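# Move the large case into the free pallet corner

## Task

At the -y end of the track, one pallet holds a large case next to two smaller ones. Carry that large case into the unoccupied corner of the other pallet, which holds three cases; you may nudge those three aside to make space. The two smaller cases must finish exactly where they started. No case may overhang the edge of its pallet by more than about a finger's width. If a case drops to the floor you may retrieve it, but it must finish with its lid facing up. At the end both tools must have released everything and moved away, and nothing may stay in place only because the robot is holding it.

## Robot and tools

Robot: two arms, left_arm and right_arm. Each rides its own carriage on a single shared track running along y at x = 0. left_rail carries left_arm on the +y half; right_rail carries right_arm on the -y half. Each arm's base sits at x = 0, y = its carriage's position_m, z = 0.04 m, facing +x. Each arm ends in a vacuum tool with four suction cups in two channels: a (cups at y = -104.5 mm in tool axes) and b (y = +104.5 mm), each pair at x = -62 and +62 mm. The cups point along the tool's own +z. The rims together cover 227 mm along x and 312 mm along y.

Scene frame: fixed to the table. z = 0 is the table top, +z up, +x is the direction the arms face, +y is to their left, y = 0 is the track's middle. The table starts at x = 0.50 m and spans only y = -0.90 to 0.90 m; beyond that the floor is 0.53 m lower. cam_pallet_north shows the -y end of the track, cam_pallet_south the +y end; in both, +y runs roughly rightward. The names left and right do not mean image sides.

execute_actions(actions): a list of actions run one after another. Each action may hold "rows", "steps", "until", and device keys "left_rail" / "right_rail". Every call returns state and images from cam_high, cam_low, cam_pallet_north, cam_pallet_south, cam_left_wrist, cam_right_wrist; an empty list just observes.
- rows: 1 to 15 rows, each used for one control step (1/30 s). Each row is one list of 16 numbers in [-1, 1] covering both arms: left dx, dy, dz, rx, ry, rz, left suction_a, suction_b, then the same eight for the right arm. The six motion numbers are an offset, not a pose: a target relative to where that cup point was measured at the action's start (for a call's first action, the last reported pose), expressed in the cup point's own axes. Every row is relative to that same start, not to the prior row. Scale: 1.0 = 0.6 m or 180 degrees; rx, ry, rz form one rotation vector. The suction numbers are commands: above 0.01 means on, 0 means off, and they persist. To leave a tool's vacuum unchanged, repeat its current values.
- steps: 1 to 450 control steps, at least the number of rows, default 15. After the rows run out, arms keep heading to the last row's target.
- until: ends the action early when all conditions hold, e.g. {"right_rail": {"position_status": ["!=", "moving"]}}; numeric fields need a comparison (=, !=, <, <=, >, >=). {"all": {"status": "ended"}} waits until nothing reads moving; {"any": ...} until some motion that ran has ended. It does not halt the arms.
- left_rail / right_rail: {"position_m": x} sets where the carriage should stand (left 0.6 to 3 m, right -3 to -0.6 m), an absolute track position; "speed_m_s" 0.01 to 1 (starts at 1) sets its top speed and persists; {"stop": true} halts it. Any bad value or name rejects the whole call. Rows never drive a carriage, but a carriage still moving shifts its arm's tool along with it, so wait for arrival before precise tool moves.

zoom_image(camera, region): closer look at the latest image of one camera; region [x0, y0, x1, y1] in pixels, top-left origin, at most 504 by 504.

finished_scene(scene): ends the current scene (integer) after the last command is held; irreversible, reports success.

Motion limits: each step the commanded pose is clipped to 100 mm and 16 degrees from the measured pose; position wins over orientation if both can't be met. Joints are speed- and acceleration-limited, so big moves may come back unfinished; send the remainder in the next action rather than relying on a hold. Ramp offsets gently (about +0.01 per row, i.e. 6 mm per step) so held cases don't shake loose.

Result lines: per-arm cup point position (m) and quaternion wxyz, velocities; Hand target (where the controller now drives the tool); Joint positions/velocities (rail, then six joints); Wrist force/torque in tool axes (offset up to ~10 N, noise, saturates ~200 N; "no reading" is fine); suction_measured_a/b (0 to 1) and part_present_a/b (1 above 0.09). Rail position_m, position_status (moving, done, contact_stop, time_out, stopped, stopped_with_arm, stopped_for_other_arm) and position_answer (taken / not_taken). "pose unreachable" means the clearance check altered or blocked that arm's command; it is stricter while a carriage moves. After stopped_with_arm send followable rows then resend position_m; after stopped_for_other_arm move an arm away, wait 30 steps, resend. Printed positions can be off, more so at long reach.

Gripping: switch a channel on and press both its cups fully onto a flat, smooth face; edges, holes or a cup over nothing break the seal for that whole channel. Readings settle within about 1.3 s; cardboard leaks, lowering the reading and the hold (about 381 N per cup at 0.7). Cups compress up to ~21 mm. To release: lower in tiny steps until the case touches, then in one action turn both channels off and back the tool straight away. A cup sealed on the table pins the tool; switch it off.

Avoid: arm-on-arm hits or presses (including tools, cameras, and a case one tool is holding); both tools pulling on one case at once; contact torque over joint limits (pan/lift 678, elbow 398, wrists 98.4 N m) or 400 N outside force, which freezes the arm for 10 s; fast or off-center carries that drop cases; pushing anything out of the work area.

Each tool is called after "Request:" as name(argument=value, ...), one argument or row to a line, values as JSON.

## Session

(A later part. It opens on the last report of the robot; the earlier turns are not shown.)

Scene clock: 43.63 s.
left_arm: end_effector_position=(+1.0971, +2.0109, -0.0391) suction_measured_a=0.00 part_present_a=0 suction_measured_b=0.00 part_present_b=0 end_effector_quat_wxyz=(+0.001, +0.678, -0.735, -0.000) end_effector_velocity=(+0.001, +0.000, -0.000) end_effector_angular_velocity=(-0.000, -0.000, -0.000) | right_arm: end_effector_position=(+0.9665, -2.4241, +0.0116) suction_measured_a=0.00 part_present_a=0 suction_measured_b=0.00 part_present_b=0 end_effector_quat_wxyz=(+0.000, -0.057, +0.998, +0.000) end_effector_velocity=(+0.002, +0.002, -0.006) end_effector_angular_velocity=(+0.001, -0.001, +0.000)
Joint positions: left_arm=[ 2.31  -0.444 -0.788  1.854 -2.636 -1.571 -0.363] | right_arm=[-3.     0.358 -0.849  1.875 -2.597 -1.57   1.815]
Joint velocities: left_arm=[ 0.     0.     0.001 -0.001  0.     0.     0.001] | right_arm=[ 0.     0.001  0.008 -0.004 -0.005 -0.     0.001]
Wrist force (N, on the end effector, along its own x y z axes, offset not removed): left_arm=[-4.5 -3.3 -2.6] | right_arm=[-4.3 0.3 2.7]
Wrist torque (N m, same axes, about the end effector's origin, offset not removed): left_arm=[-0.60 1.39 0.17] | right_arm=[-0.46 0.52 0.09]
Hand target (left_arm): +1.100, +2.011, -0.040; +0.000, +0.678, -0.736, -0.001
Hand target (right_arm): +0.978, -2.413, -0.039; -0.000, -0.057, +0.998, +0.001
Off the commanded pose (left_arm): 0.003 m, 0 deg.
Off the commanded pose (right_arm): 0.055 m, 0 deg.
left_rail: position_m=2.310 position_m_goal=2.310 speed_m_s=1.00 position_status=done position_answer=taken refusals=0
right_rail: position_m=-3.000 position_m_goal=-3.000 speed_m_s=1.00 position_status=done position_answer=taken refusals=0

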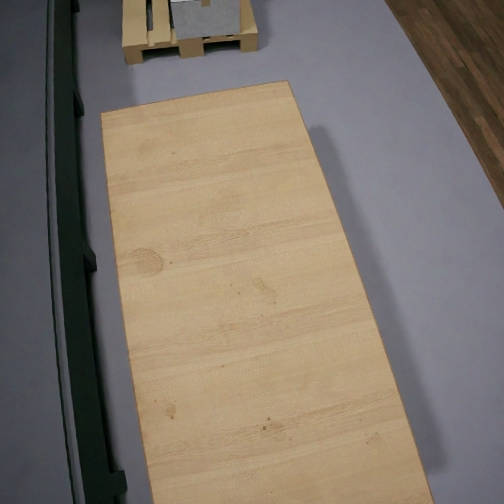

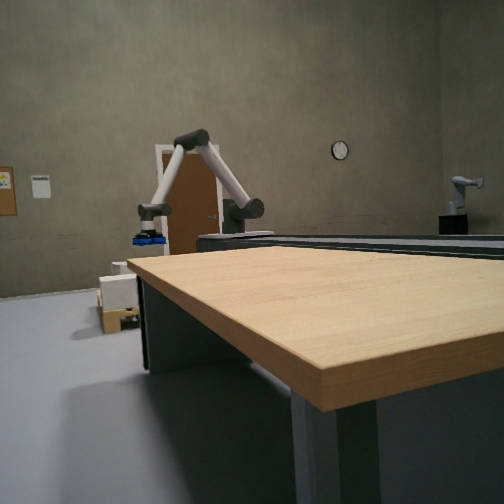

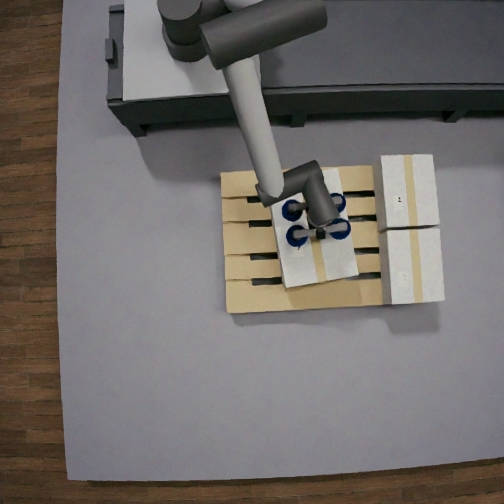

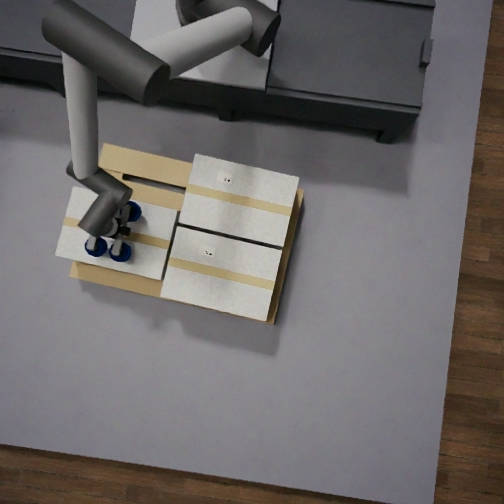

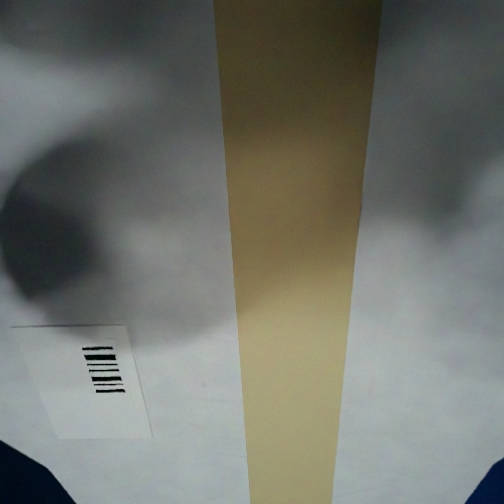

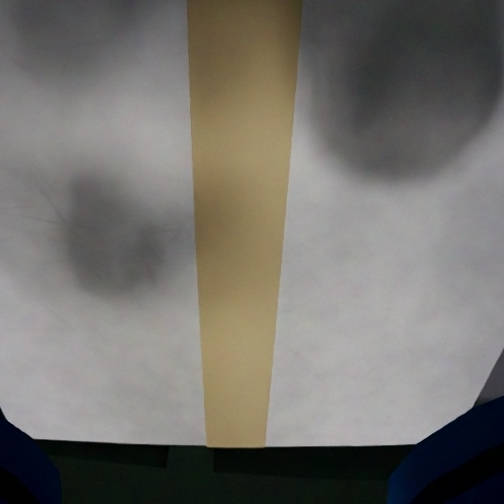

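Request:
execute_actions(
  actions=[
    {"rows": [[-0.0012,-0.0150,0.0765,0,0,0,1,1,-0.0390,-0.0034,0.161,0,0,0,1,1]], "steps": 1},
  ],
)

Scene clock: 48.83 s.
left_arm: end_effector_position=(+1.0995, +2.0115, -0.0400) suction_measured_a=0.00 part_present_a=0 suction_measured_b=0.00 part_present_b=0 end_effector_quat_wxyz=(+0.000, +0.678, -0.736, -0.001) end_effector_velocity=(+0.000, +0.001, -0.007) end_effector_angular_velocity=(+0.002, +0.004, +0.000) | right_arm: end_effector_position=(+0.9784, -2.4134, -0.0387) suction_measured_a=0.00 part_present_a=0 suction_measured_b=0.00 part_present_b=0 end_effector_quat_wxyz=(-0.000, -0.057, +0.998, +0.001) end_effector_velocity=(+0.001, +0.000, -0.006) end_effector_angular_velocity=(+0.000, -0.001, -0.000)
Joint positions: left_arm=[ 2.31  -0.443 -0.786  1.851 -2.635 -1.57  -0.361] | right_arm=[-3.     0.363 -0.786  1.849 -2.633 -1.569  1.819]
Joint velocities: left_arm=[ 0.     0.     0.007 -0.002 -0.001  0.     0.   ] | right_arm=[ 0.     0.     0.007 -0.002 -0.006 -0.     0.   ]
Wrist force (N, on the end effector, along its own x y z axes, offset not removed): left_arm=[-7.5 -4.5 -2.5] | right_arm=[-1.2 -0.7 -2.8]
Wrist torque (N m, same axes, about the end effector's origin, offset not removed): left_arm=[-0.61 1.72 0.01] | right_arm=[-0.96 0.14 -0.16]
Hand target (left_arm): +1.104, +2.012, -0.084; +0.001, +0.678, -0.735, -0.001
Hand target (right_arm): +0.987, -2.424, -0.084; -0.000, -0.057, +0.998, +0.000
Off the commanded pose (left_arm): 0.045 m, 0 deg.
Off the commanded pose (right_arm): 0.049 m, 0 deg.
left_rail: position_m=2.310 position_m_goal=2.310 speed_m_s=1.00 position_status=done position_answer=taken refusals=0
right_rail: position_m=-3.000 position_m_goal=-3.000 speed_m_s=1.00 position_status=done position_answer=taken refusals=0

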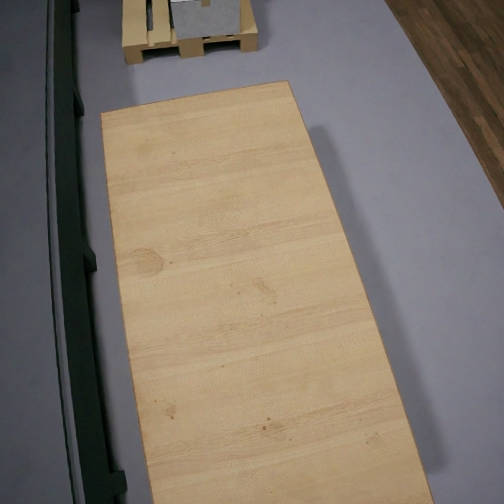

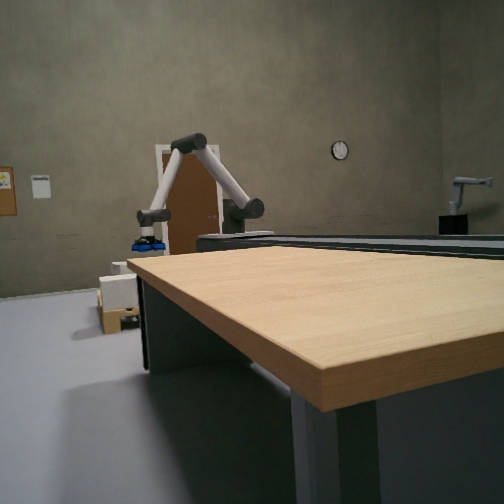

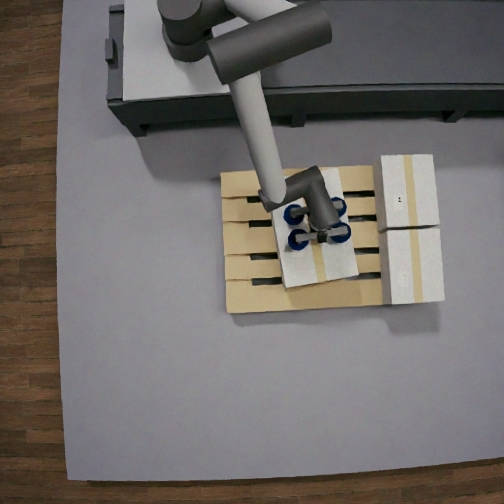

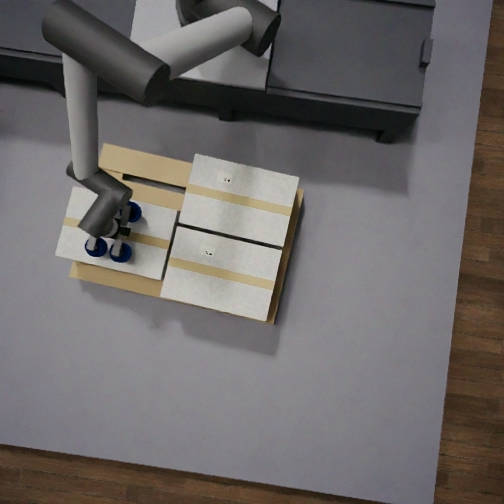

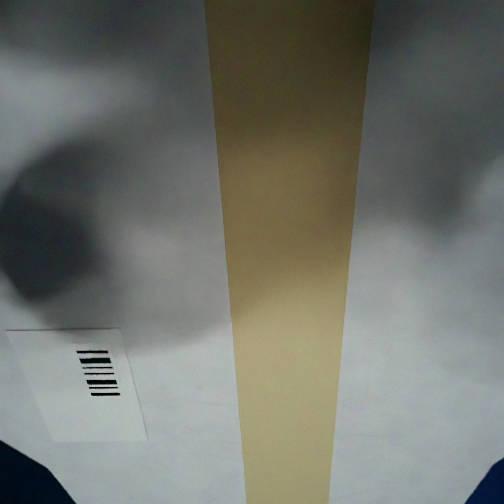

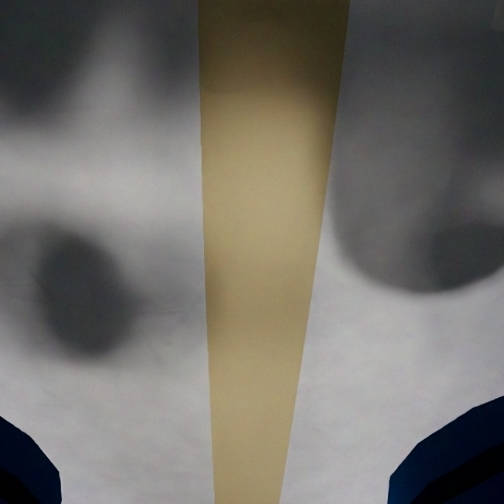

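Request:
execute_actions(
  actions=[],
)

Scene clock: 50.43 s.
left_arm: end_effector_position=(+1.1040, +2.0117, -0.0838) suction_measured_a=0.00 part_present_a=0 suction_measured_b=0.00 part_present_b=0 end_effector_quat_wxyz=(+0.001, +0.678, -0.735, -0.001) end_effector_velocity=(-0.000, +0.000, -0.000) end_effector_angular_velocity=(+0.000, +0.000, -0.000) | right_arm: end_effector_position=(+0.9874, -2.4243, -0.0838) suction_measured_a=0.00 part_present_a=0 suction_measured_b=0.00 part_present_b=0 end_effector_quat_wxyz=(-0.000, -0.057, +0.998, +0.000) end_effector_velocity=(+0.000, -0.000, -0.000) end_effector_angular_velocity=(-0.000, +0.000, -0.000)
Joint positions: left_arm=[ 2.31  -0.441 -0.736  1.84  -2.672 -1.571 -0.36 ] | right_arm=[-3.     0.351 -0.737  1.841 -2.675 -1.57   1.808]
Joint velocities: left_arm=[ 0. -0.  0. -0.  0. -0.  0.] | right_arm=[ 0. -0.  0. -0.  0.  0. -0.]
Wrist force (N, on the end effector, along its own x y z axes, offset not removed): left_arm=[-7.0 -4.4 -1.4] | right_arm=[-4.0 3.7 0.4]
Wrist torque (N m, same axes, about the end effector's origin, offset not removed): left_arm=[-0.71 1.65 0.11] | right_arm=[-0.21 0.59 0.08]
Hand target (left_arm): +1.104, +2.012, -0.084; +0.001, +0.678, -0.735, -0.001
Hand target (right_arm): +0.987, -2.424, -0.084; -0.000, -0.057, +0.998, +0.000
Off the commanded pose (left_arm): 0.003 m, 0 deg.
Off the commanded pose (right_arm): 0.003 m, 0 deg.
left_rail: position_m=2.310 position_m_goal=2.310 speed_m_s=1.00 position_status=done position_answer=taken refusals=0
right_rail: position_m=-3.000 position_m_goal=-3.000 speed_m_s=1.00 position_status=done position_answer=taken refusals=0

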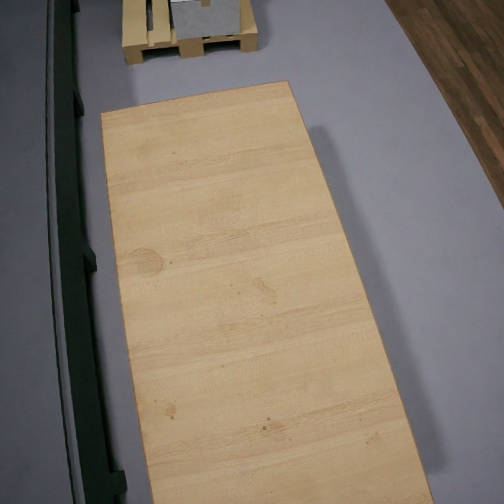

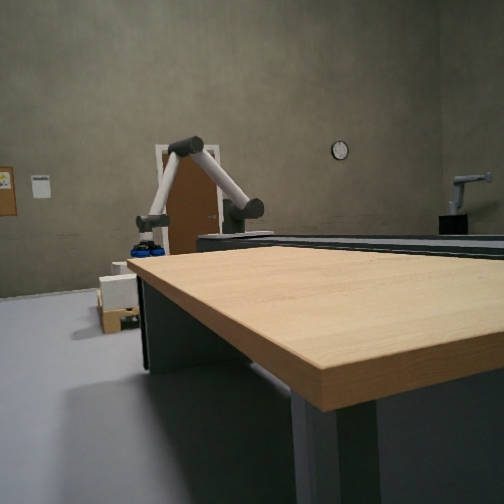

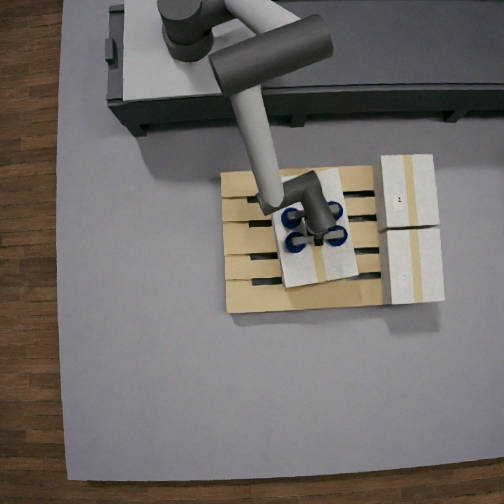

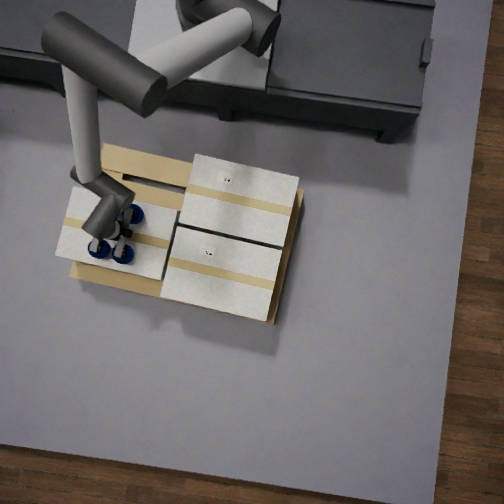

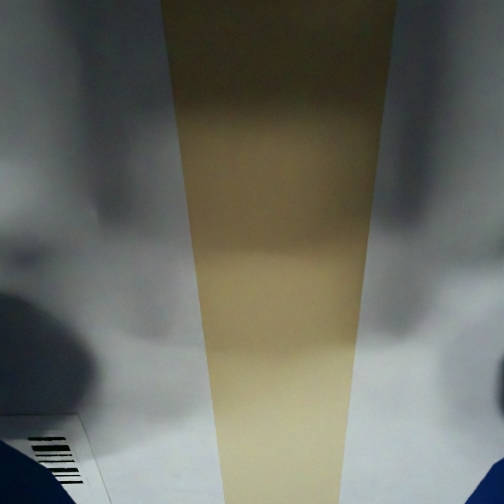

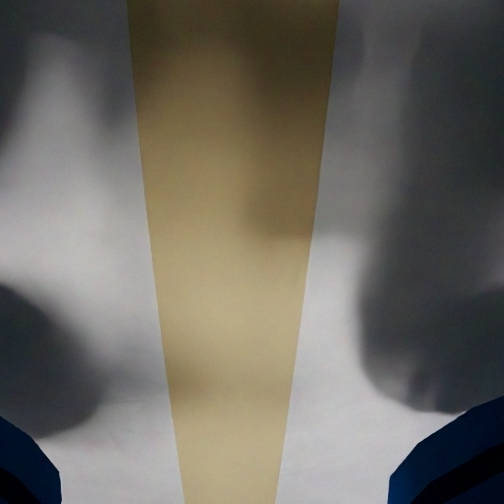

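Request:
execute_actions(
  actions=[
    {"rows": [[0,0,0.0187,0,0,0,1,1,0,0,0.0187,0,0,0,1,1]], "steps": 1},
  ],
)

Request:
execute_actions(
  actions=[],
)

Scene clock: 51.00 s.
left_arm: end_effector_position=(+1.1040, +2.0117, -0.0838) suction_measured_a=0.00 part_present_a=0 suction_measured_b=0.00 part_present_b=0 end_effector_quat_wxyz=(+0.001, +0.678, -0.735, -0.001) end_effector_velocity=(-0.000, +0.000, -0.002) end_effector_angular_velocity=(-0.000, -0.000, +0.000) | right_arm: end_effector_position=(+0.9874, -2.4243, -0.0838) suction_measured_a=0.00 part_present_a=0 suction_measured_b=0.00 part_present_b=0 end_effector_quat_wxyz=(-0.000, -0.057, +0.998, +0.000) end_effector_velocity=(-0.000, -0.000, -0.002) end_effector_angular_velocity=(-0.000, +0.000, +0.000)
Joint positions: left_arm=[ 2.31  -0.441 -0.736  1.84  -2.672 -1.571 -0.36 ] | right_arm=[-3.     0.351 -0.737  1.841 -2.675 -1.57   1.808]
Joint velocities: left_arm=[ 0.     0.     0.003 -0.    -0.002 -0.    -0.   ] | right_arm=[ 0.    -0.     0.003 -0.    -0.002 -0.    -0.   ]
Wrist force (N, on the end effector, along its own x y z axes, offset not removed): left_arm=[-4.8 0.0 -0.5] | right_arm=[-3.8 5.2 -3.4]
Wrist torque (N m, same axes, about the end effector's origin, offset not removed): left_arm=[0.04 1.31 0.15] | right_arm=[0.25 0.74 -0.11]
Hand target (left_arm): +1.104, +2.012, -0.095; +0.001, +0.678, -0.735, -0.001
Hand target (right_arm): +0.987, -2.424, -0.095; -0.000, -0.057, +0.998, +0.000
Off the commanded pose (left_arm): 0.011 m, 0 deg.
Off the commanded pose (right_arm): 0.011 m, 0 deg.
left_rail: position_m=2.310 position_m_goal=2.310 speed_m_s=1.00 position_status=done position_answer=taken refusals=0
right_rail: position_m=-3.000 position_m_goal=-3.000 speed_m_s=1.00 position_status=done position_answer=taken refusals=0

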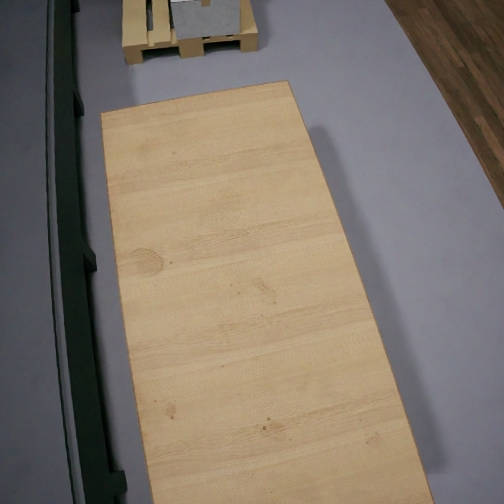

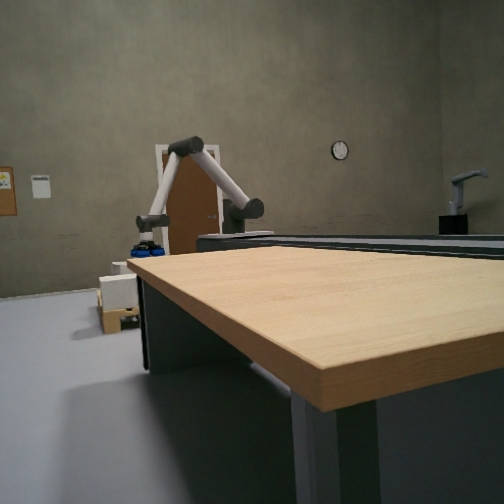

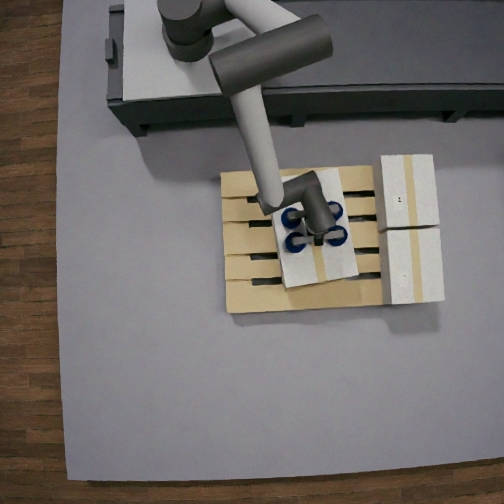

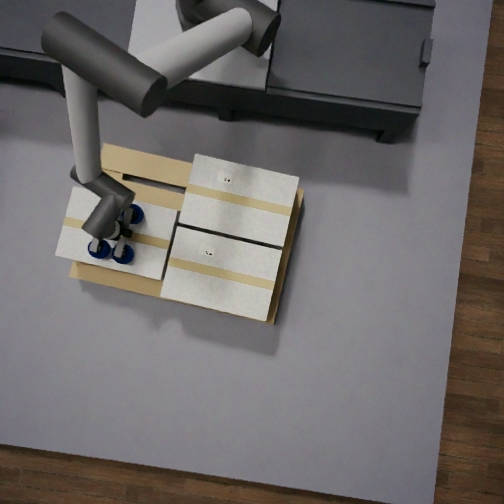

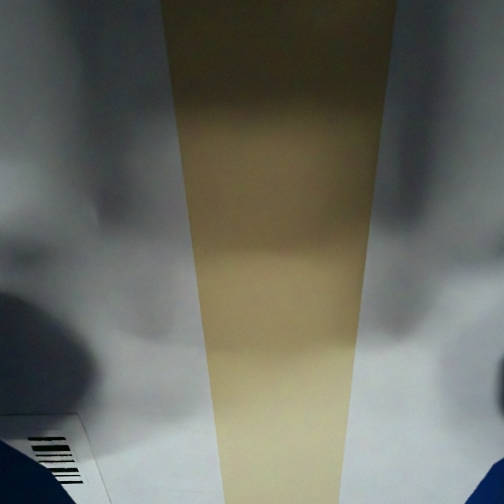

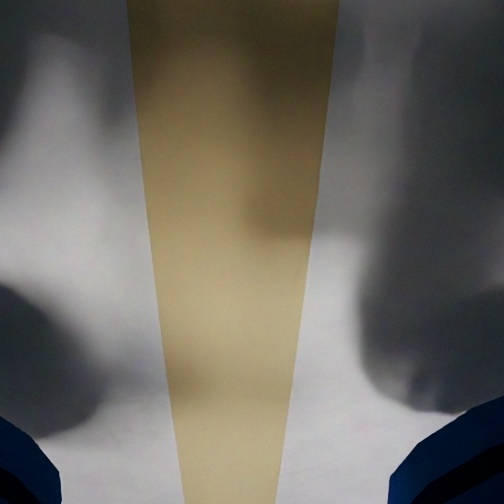

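Scene clock: 51.00 s.
left_arm: end_effector_position=(+1.1040, +2.0117, -0.0838) suction_measured_a=0.00 part_present_a=0 suction_measured_b=0.00 part_present_b=0 end_effector_quat_wxyz=(+0.001, +0.678, -0.735, -0.001) end_effector_velocity=(-0.000, +0.000, -0.002) end_effector_angular_velocity=(-0.000, -0.000, +0.000) | right_arm: end_effector_position=(+0.9874, -2.4243, -0.0838) suction_measured_a=0.00 part_present_a=0 suction_measured_b=0.00 part_present_b=0 end_effector_quat_wxyz=(-0.000, -0.057, +0.998, +0.000) end_effector_velocity=(-0.000, -0.000, -0.002) end_effector_angular_velocity=(-0.000, +0.000, +0.000)
Joint positions: left_arm=[ 2.31  -0.441 -0.736  1.84  -2.672 -1.571 -0.36 ] | right_arm=[-3.     0.351 -0.737  1.841 -2.675 -1.57   1.808]
Joint velocities: left_arm=[ 0.     0.     0.003 -0.    -0.002 -0.    -0.   ] | right_arm=[ 0.    -0.     0.003 -0.    -0.002 -0.    -0.   ]
Wrist force (N, on the end effector, along its own x y z axes, offset not removed): left_arm=[-4.8 0.0 -0.5] | right_arm=[-3.8 5.2 -3.4]
Wrist torque (N m, same axes, about the end effector's origin, offset not removed): left_arm=[0.04 1.31 0.15] | right_arm=[0.25 0.74 -0.11]
Hand target (left_arm): +1.104, +2.012, -0.095; +0.001, +0.678, -0.735, -0.001
Hand target (right_arm): +0.987, -2.424, -0.095; -0.000, -0.057, +0.998, +0.000
Off the commanded pose (left_arm): 0.011 m, 0 deg.
Off the commanded pose (right_arm): 0.011 m, 0 deg.
left_rail: position_m=2.310 position_m_goal=2.310 speed_m_s=1.00 position_status=done position_answer=taken refusals=0
right_rail: position_m=-3.000 position_m_goal=-3.000 speed_m_s=1.00 position_status=done position_answer=taken refusals=0

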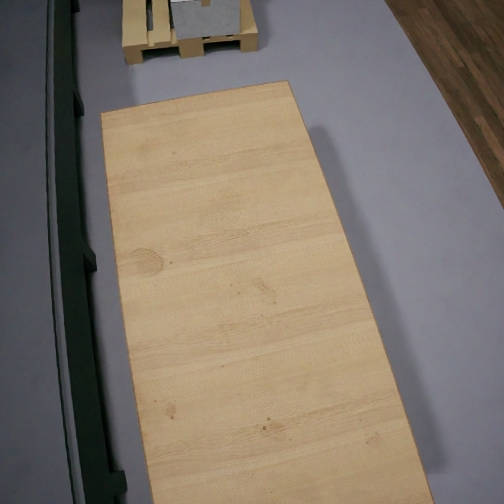

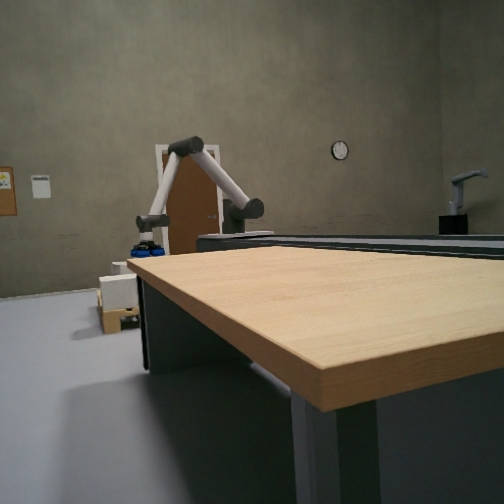

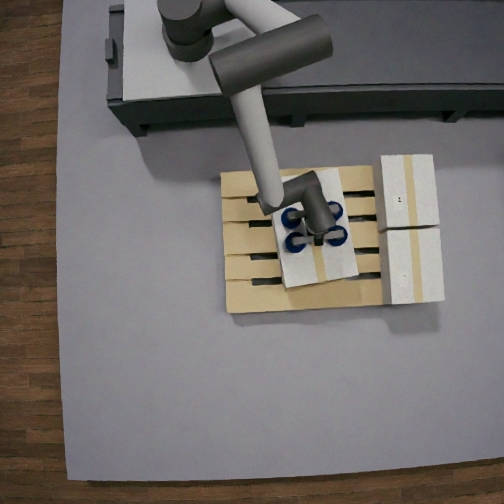

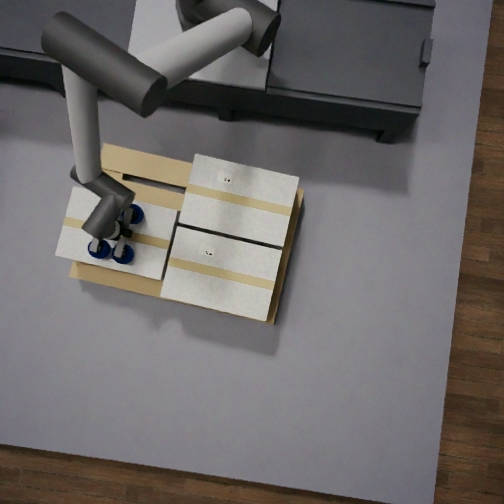

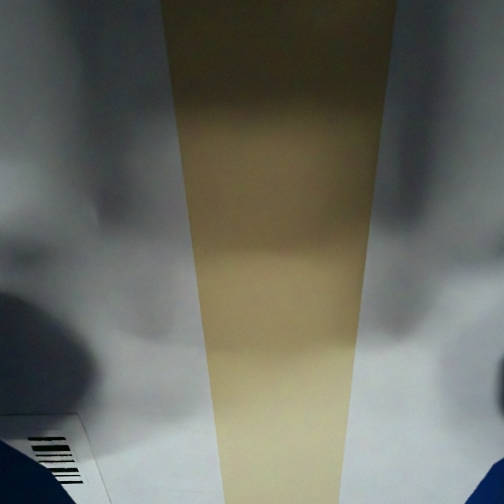

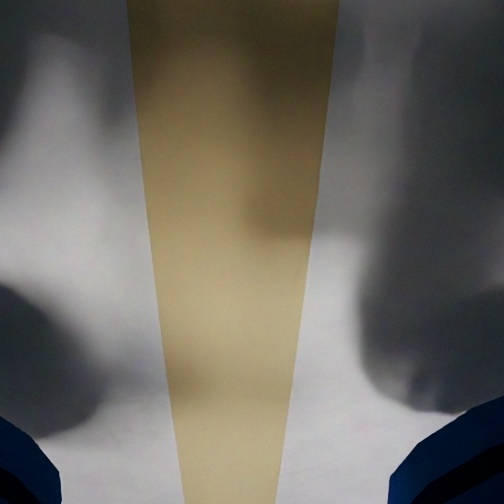

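Request:
execute_actions(
  actions=[
    {"rows": [[0,0,0.027,0,0,0,1,1,0,0,0.027,0,0,0,1,1]], "steps": 1},
  ],
)

Scene clock: 51.27 s.
left_arm: end_effector_position=(+1.1038, +2.0117, -0.0942) suction_measured_a=0.00 part_present_a=0 suction_measured_b=0.00 part_present_b=0 end_effector_quat_wxyz=(+0.001, +0.678, -0.735, -0.001) end_effector_velocity=(-0.000, +0.000, -0.010) end_effector_angular_velocity=(+0.000, +0.000, +0.000) | right_arm: end_effector_position=(+0.9873, -2.4244, -0.0942) suction_measured_a=0.00 part_present_a=0 suction_measured_b=0.00 part_present_b=0 end_effector_quat_wxyz=(-0.000, -0.057, +0.998, +0.000) end_effector_velocity=(-0.000, -0.000, -0.010) end_effector_angular_velocity=(+0.000, -0.000, -0.000)
Joint positions: left_arm=[ 2.31  -0.441 -0.725  1.839 -2.682 -1.571 -0.36 ] | right_arm=[-3.     0.351 -0.726  1.84  -2.685 -1.57   1.808]
Joint velocities: left_arm=[ 0.    -0.     0.011 -0.001 -0.01   0.    -0.   ] | right_arm=[ 0.     0.     0.011 -0.001 -0.01   0.     0.   ]
Wrist force (N, on the end effector, along its own x y z axes, offset not removed): left_arm=[-6.7 -1.2 1.2] | right_arm=[-0.4 2.7 2.1]
Wrist torque (N m, same axes, about the end effector's origin, offset not removed): left_arm=[-0.07 1.61 0.19] | right_arm=[-0.26 0.08 0.16]
Hand target (left_arm): +1.104, +2.012, -0.100; +0.001, +0.678, -0.735, -0.001
Hand target (right_arm): +0.987, -2.424, -0.100; -0.000, -0.057, +0.998, +0.000
Off the commanded pose (left_arm): 0.006 m, 0 deg.
Off the commanded pose (right_arm): 0.006 m, 0 deg.
left_rail: position_m=2.310 position_m_goal=2.310 speed_m_s=1.00 position_status=done position_answer=taken refusals=0
right_rail: position_m=-3.000 position_m_goal=-3.000 speed_m_s=1.00 position_status=done position_answer=taken refusals=0

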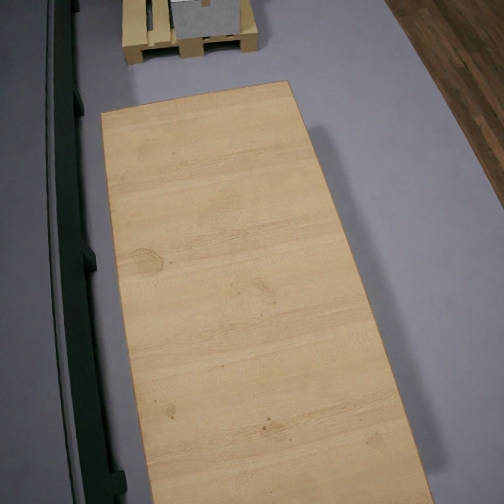

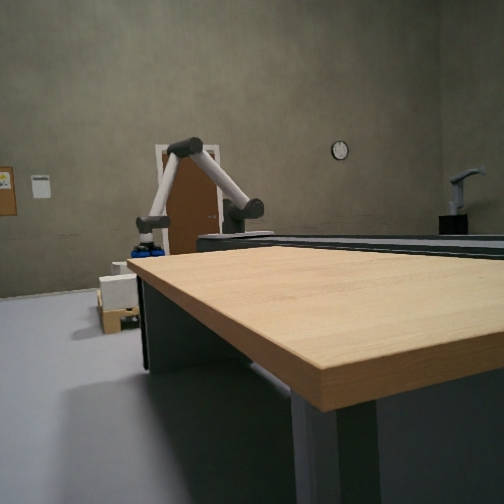

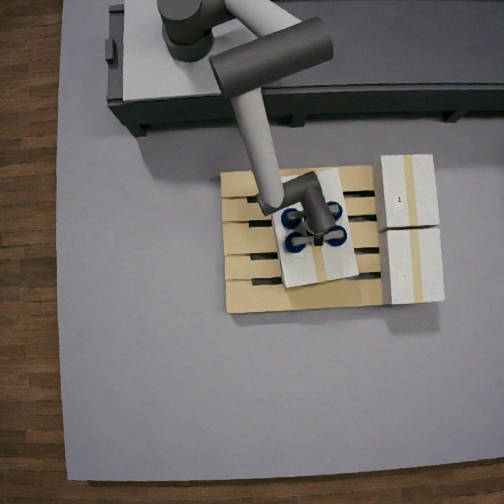

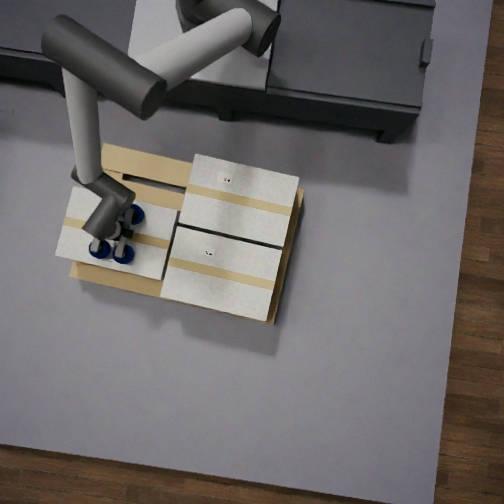

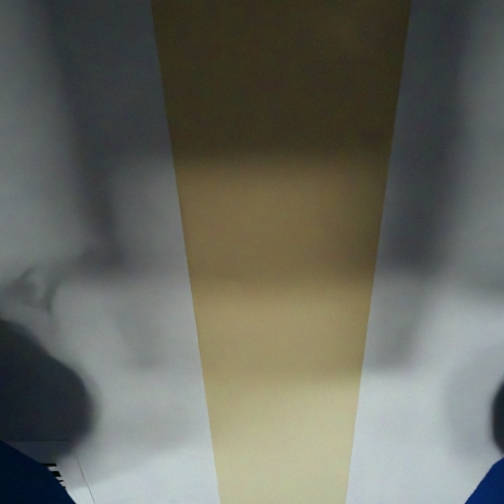

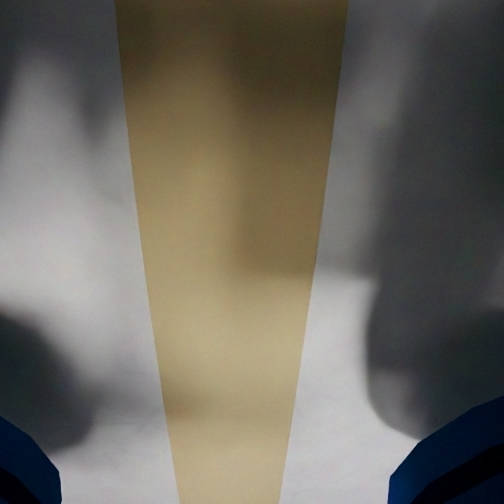

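Request:
execute_actions(
  actions=[
    {"rows": [[0,0,0.018,0,0,0,1,1,0,0,0.018,0,0,0,1,1]], "steps": 1},
  ],
)

Scene clock: 51.63 s.
left_arm: end_effector_position=(+1.1039, +2.0117, -0.0999) suction_measured_a=0.00 part_present_a=0 suction_measured_b=0.00 part_present_b=0 end_effector_quat_wxyz=(+0.001, +0.678, -0.735, -0.001) end_effector_velocity=(+0.000, -0.000, -0.003) end_effector_angular_velocity=(-0.000, -0.000, +0.000) | right_arm: end_effector_position=(+0.9874, -2.4243, -0.0998) suction_measured_a=0.00 part_present_a=0 suction_measured_b=0.00 part_present_b=0 end_effector_quat_wxyz=(-0.000, -0.057, +0.998, +0.000) end_effector_velocity=(+0.000, +0.000, -0.003) end_effector_angular_velocity=(+0.000, -0.000, -0.000)
Joint positions: left_arm=[ 2.31  -0.441 -0.719  1.838 -2.688 -1.571 -0.36 ] | right_arm=[-3.     0.351 -0.72   1.839 -2.69  -1.57   1.808]
Joint velocities: left_arm=[ 0.     0.     0.003 -0.    -0.002 -0.    -0.   ] | right_arm=[ 0.    -0.     0.003 -0.    -0.002  0.     0.   ]
Wrist force (N, on the end effector, along its own x y z axes, offset not removed): left_arm=[-5.6 -2.0 -0.9] | right_arm=[2.3 3.6 -7.8]
Wrist torque (N m, same axes, about the end effector's origin, offset not removed): left_arm=[-0.22 1.50 0.24] | right_arm=[-0.06 -0.17 -0.06]
Hand target (left_arm): +1.104, +2.012, -0.105; +0.001, +0.678, -0.735, -0.001
Hand target (right_arm): +0.987, -2.424, -0.105; -0.000, -0.057, +0.998, +0.000
Off the commanded pose (left_arm): 0.005 m, 0 deg.
Off the commanded pose (right_arm): 0.005 m, 0 deg.
left_rail: position_m=2.310 position_m_goal=2.310 speed_m_s=1.00 position_status=done position_answer=taken refusals=0
right_rail: position_m=-3.000 position_m_goal=-3.000 speed_m_s=1.00 position_status=done position_answer=taken refusals=0

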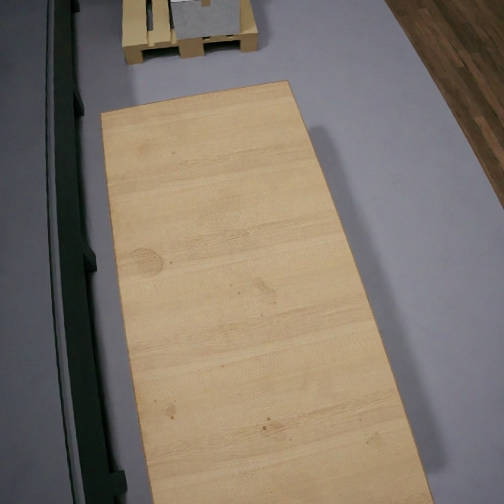

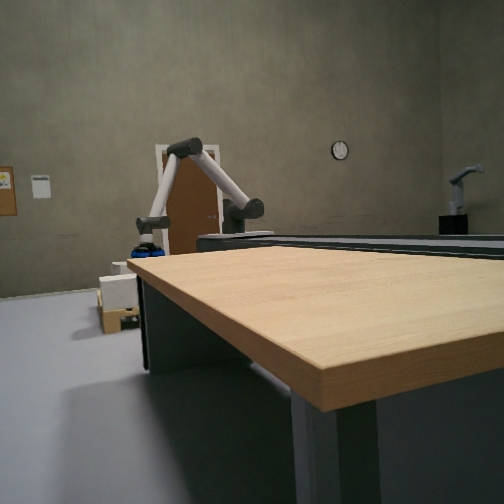

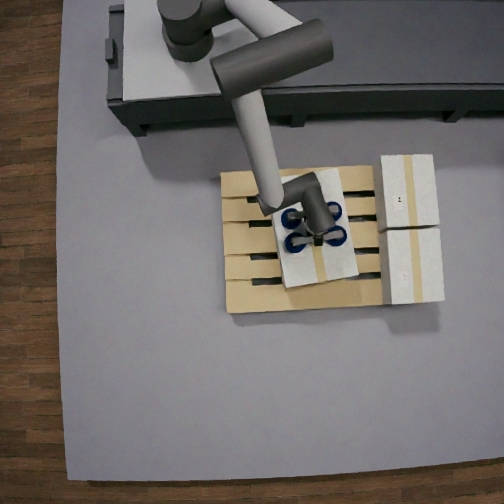

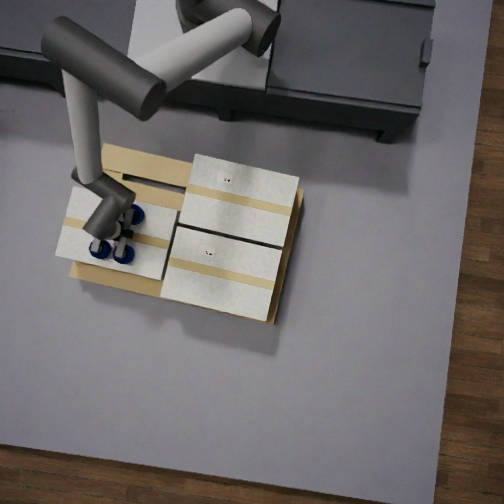

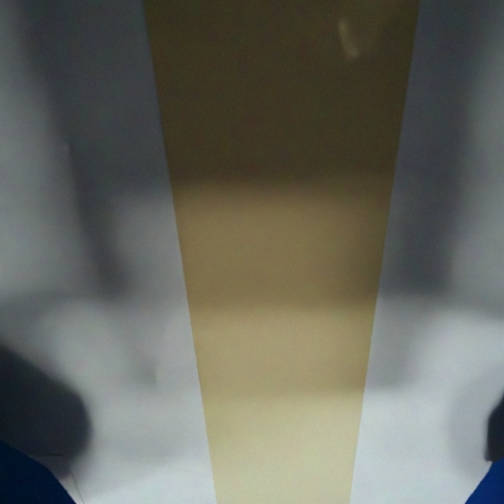

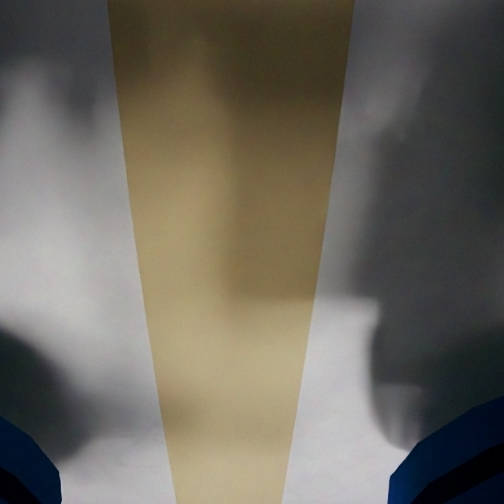

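Request:
execute_actions(
  actions=[
    {"rows": [[0,0,0.0135,0,0,0,1,1,0,0,0.0137,0,0,0,1,1]], "steps": 1},
  ],
)

Scene clock: 52.10 s.
left_arm: end_effector_position=(+1.1038, +2.0118, -0.1050) suction_measured_a=0.00 part_present_a=0 suction_measured_b=0.00 part_present_b=0 end_effector_quat_wxyz=(+0.001, +0.678, -0.735, -0.001) end_effector_velocity=(+0.000, -0.000, -0.001) end_effector_angular_velocity=(-0.000, -0.000, -0.000) | right_arm: end_effector_position=(+0.9872, -2.4244, -0.1049) suction_measured_a=0.00 part_present_a=0 suction_measured_b=0.00 part_present_b=0 end_effector_quat_wxyz=(-0.000, -0.057, +0.998, +0.000) end_effector_velocity=(+0.000, +0.000, -0.001) end_effector_angular_velocity=(+0.000, -0.000, -0.000)
Joint positions: left_arm=[ 2.31  -0.441 -0.714  1.837 -2.692 -1.571 -0.36 ] | right_arm=[-3.     0.351 -0.714  1.839 -2.695 -1.57   1.808]
Joint velocities: left_arm=[ 0.     0.     0.001 -0.    -0.001 -0.     0.   ] | right_arm=[ 0.    -0.     0.001 -0.    -0.001  0.     0.   ]
Wrist force (N, on the end effector, along its own x y z axes, offset not removed): left_arm=[-6.0 -3.0 -3.7] | right_arm=[2.2 -1.7 1.4]
Wrist torque (N m, same axes, about the end effector's origin, offset not removed): left_arm=[-0.42 1.53 0.12] | right_arm=[-0.53 -0.36 -0.01]
Hand target (left_arm): +1.104, +2.012, -0.108; +0.001, +0.678, -0.735, -0.001
Hand target (right_arm): +0.987, -2.424, -0.108; -0.000, -0.057, +0.998, +0.000
Off the commanded pose (left_arm): 0.003 m, 0 deg.
Off the commanded pose (right_arm): 0.003 m, 0 deg.
left_rail: position_m=2.310 position_m_goal=2.310 speed_m_s=1.00 position_status=done position_answer=taken refusals=0
right_rail: position_m=-3.000 position_m_goal=-3.000 speed_m_s=1.00 position_status=done position_answer=taken refusals=0

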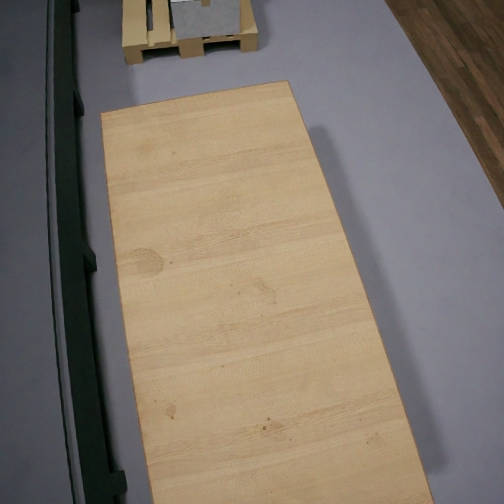

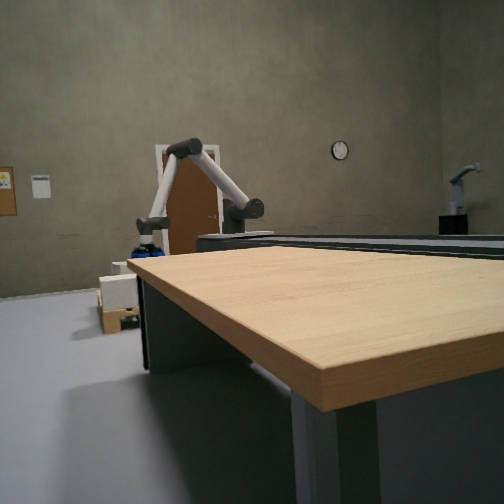

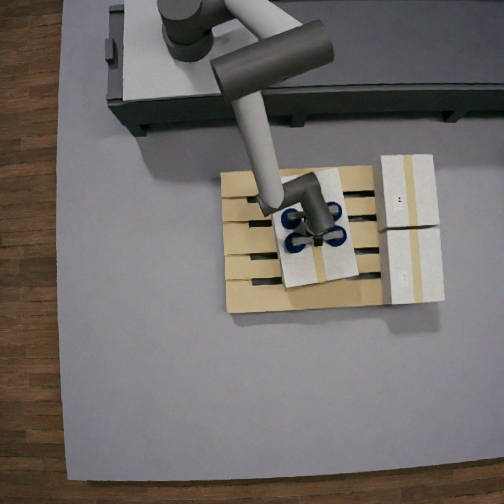

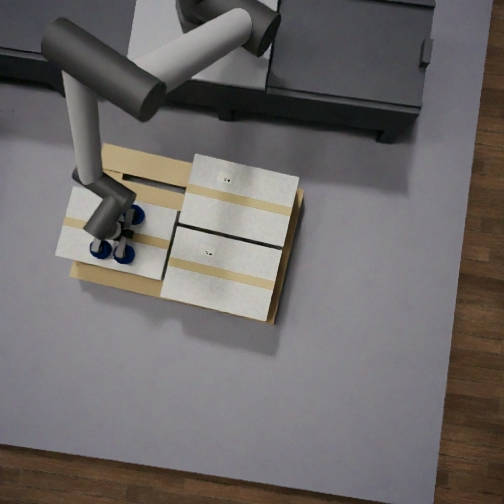

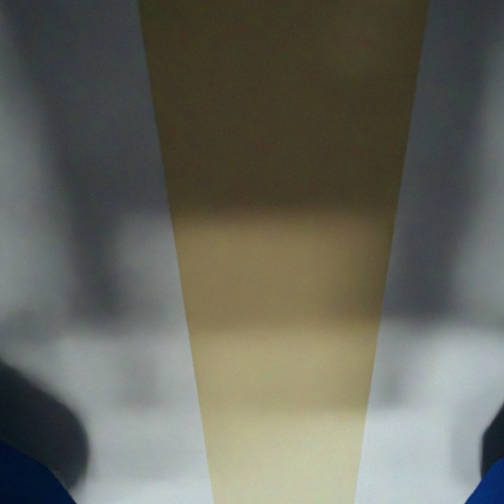

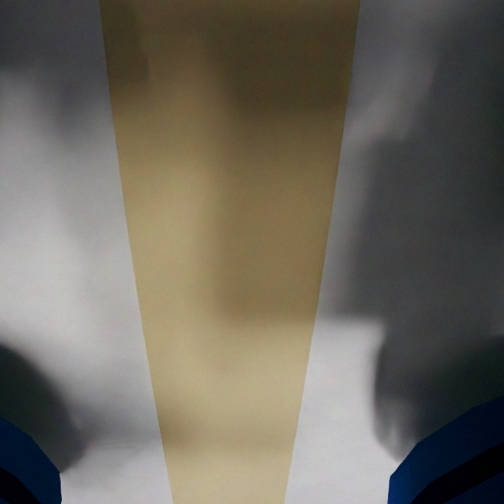

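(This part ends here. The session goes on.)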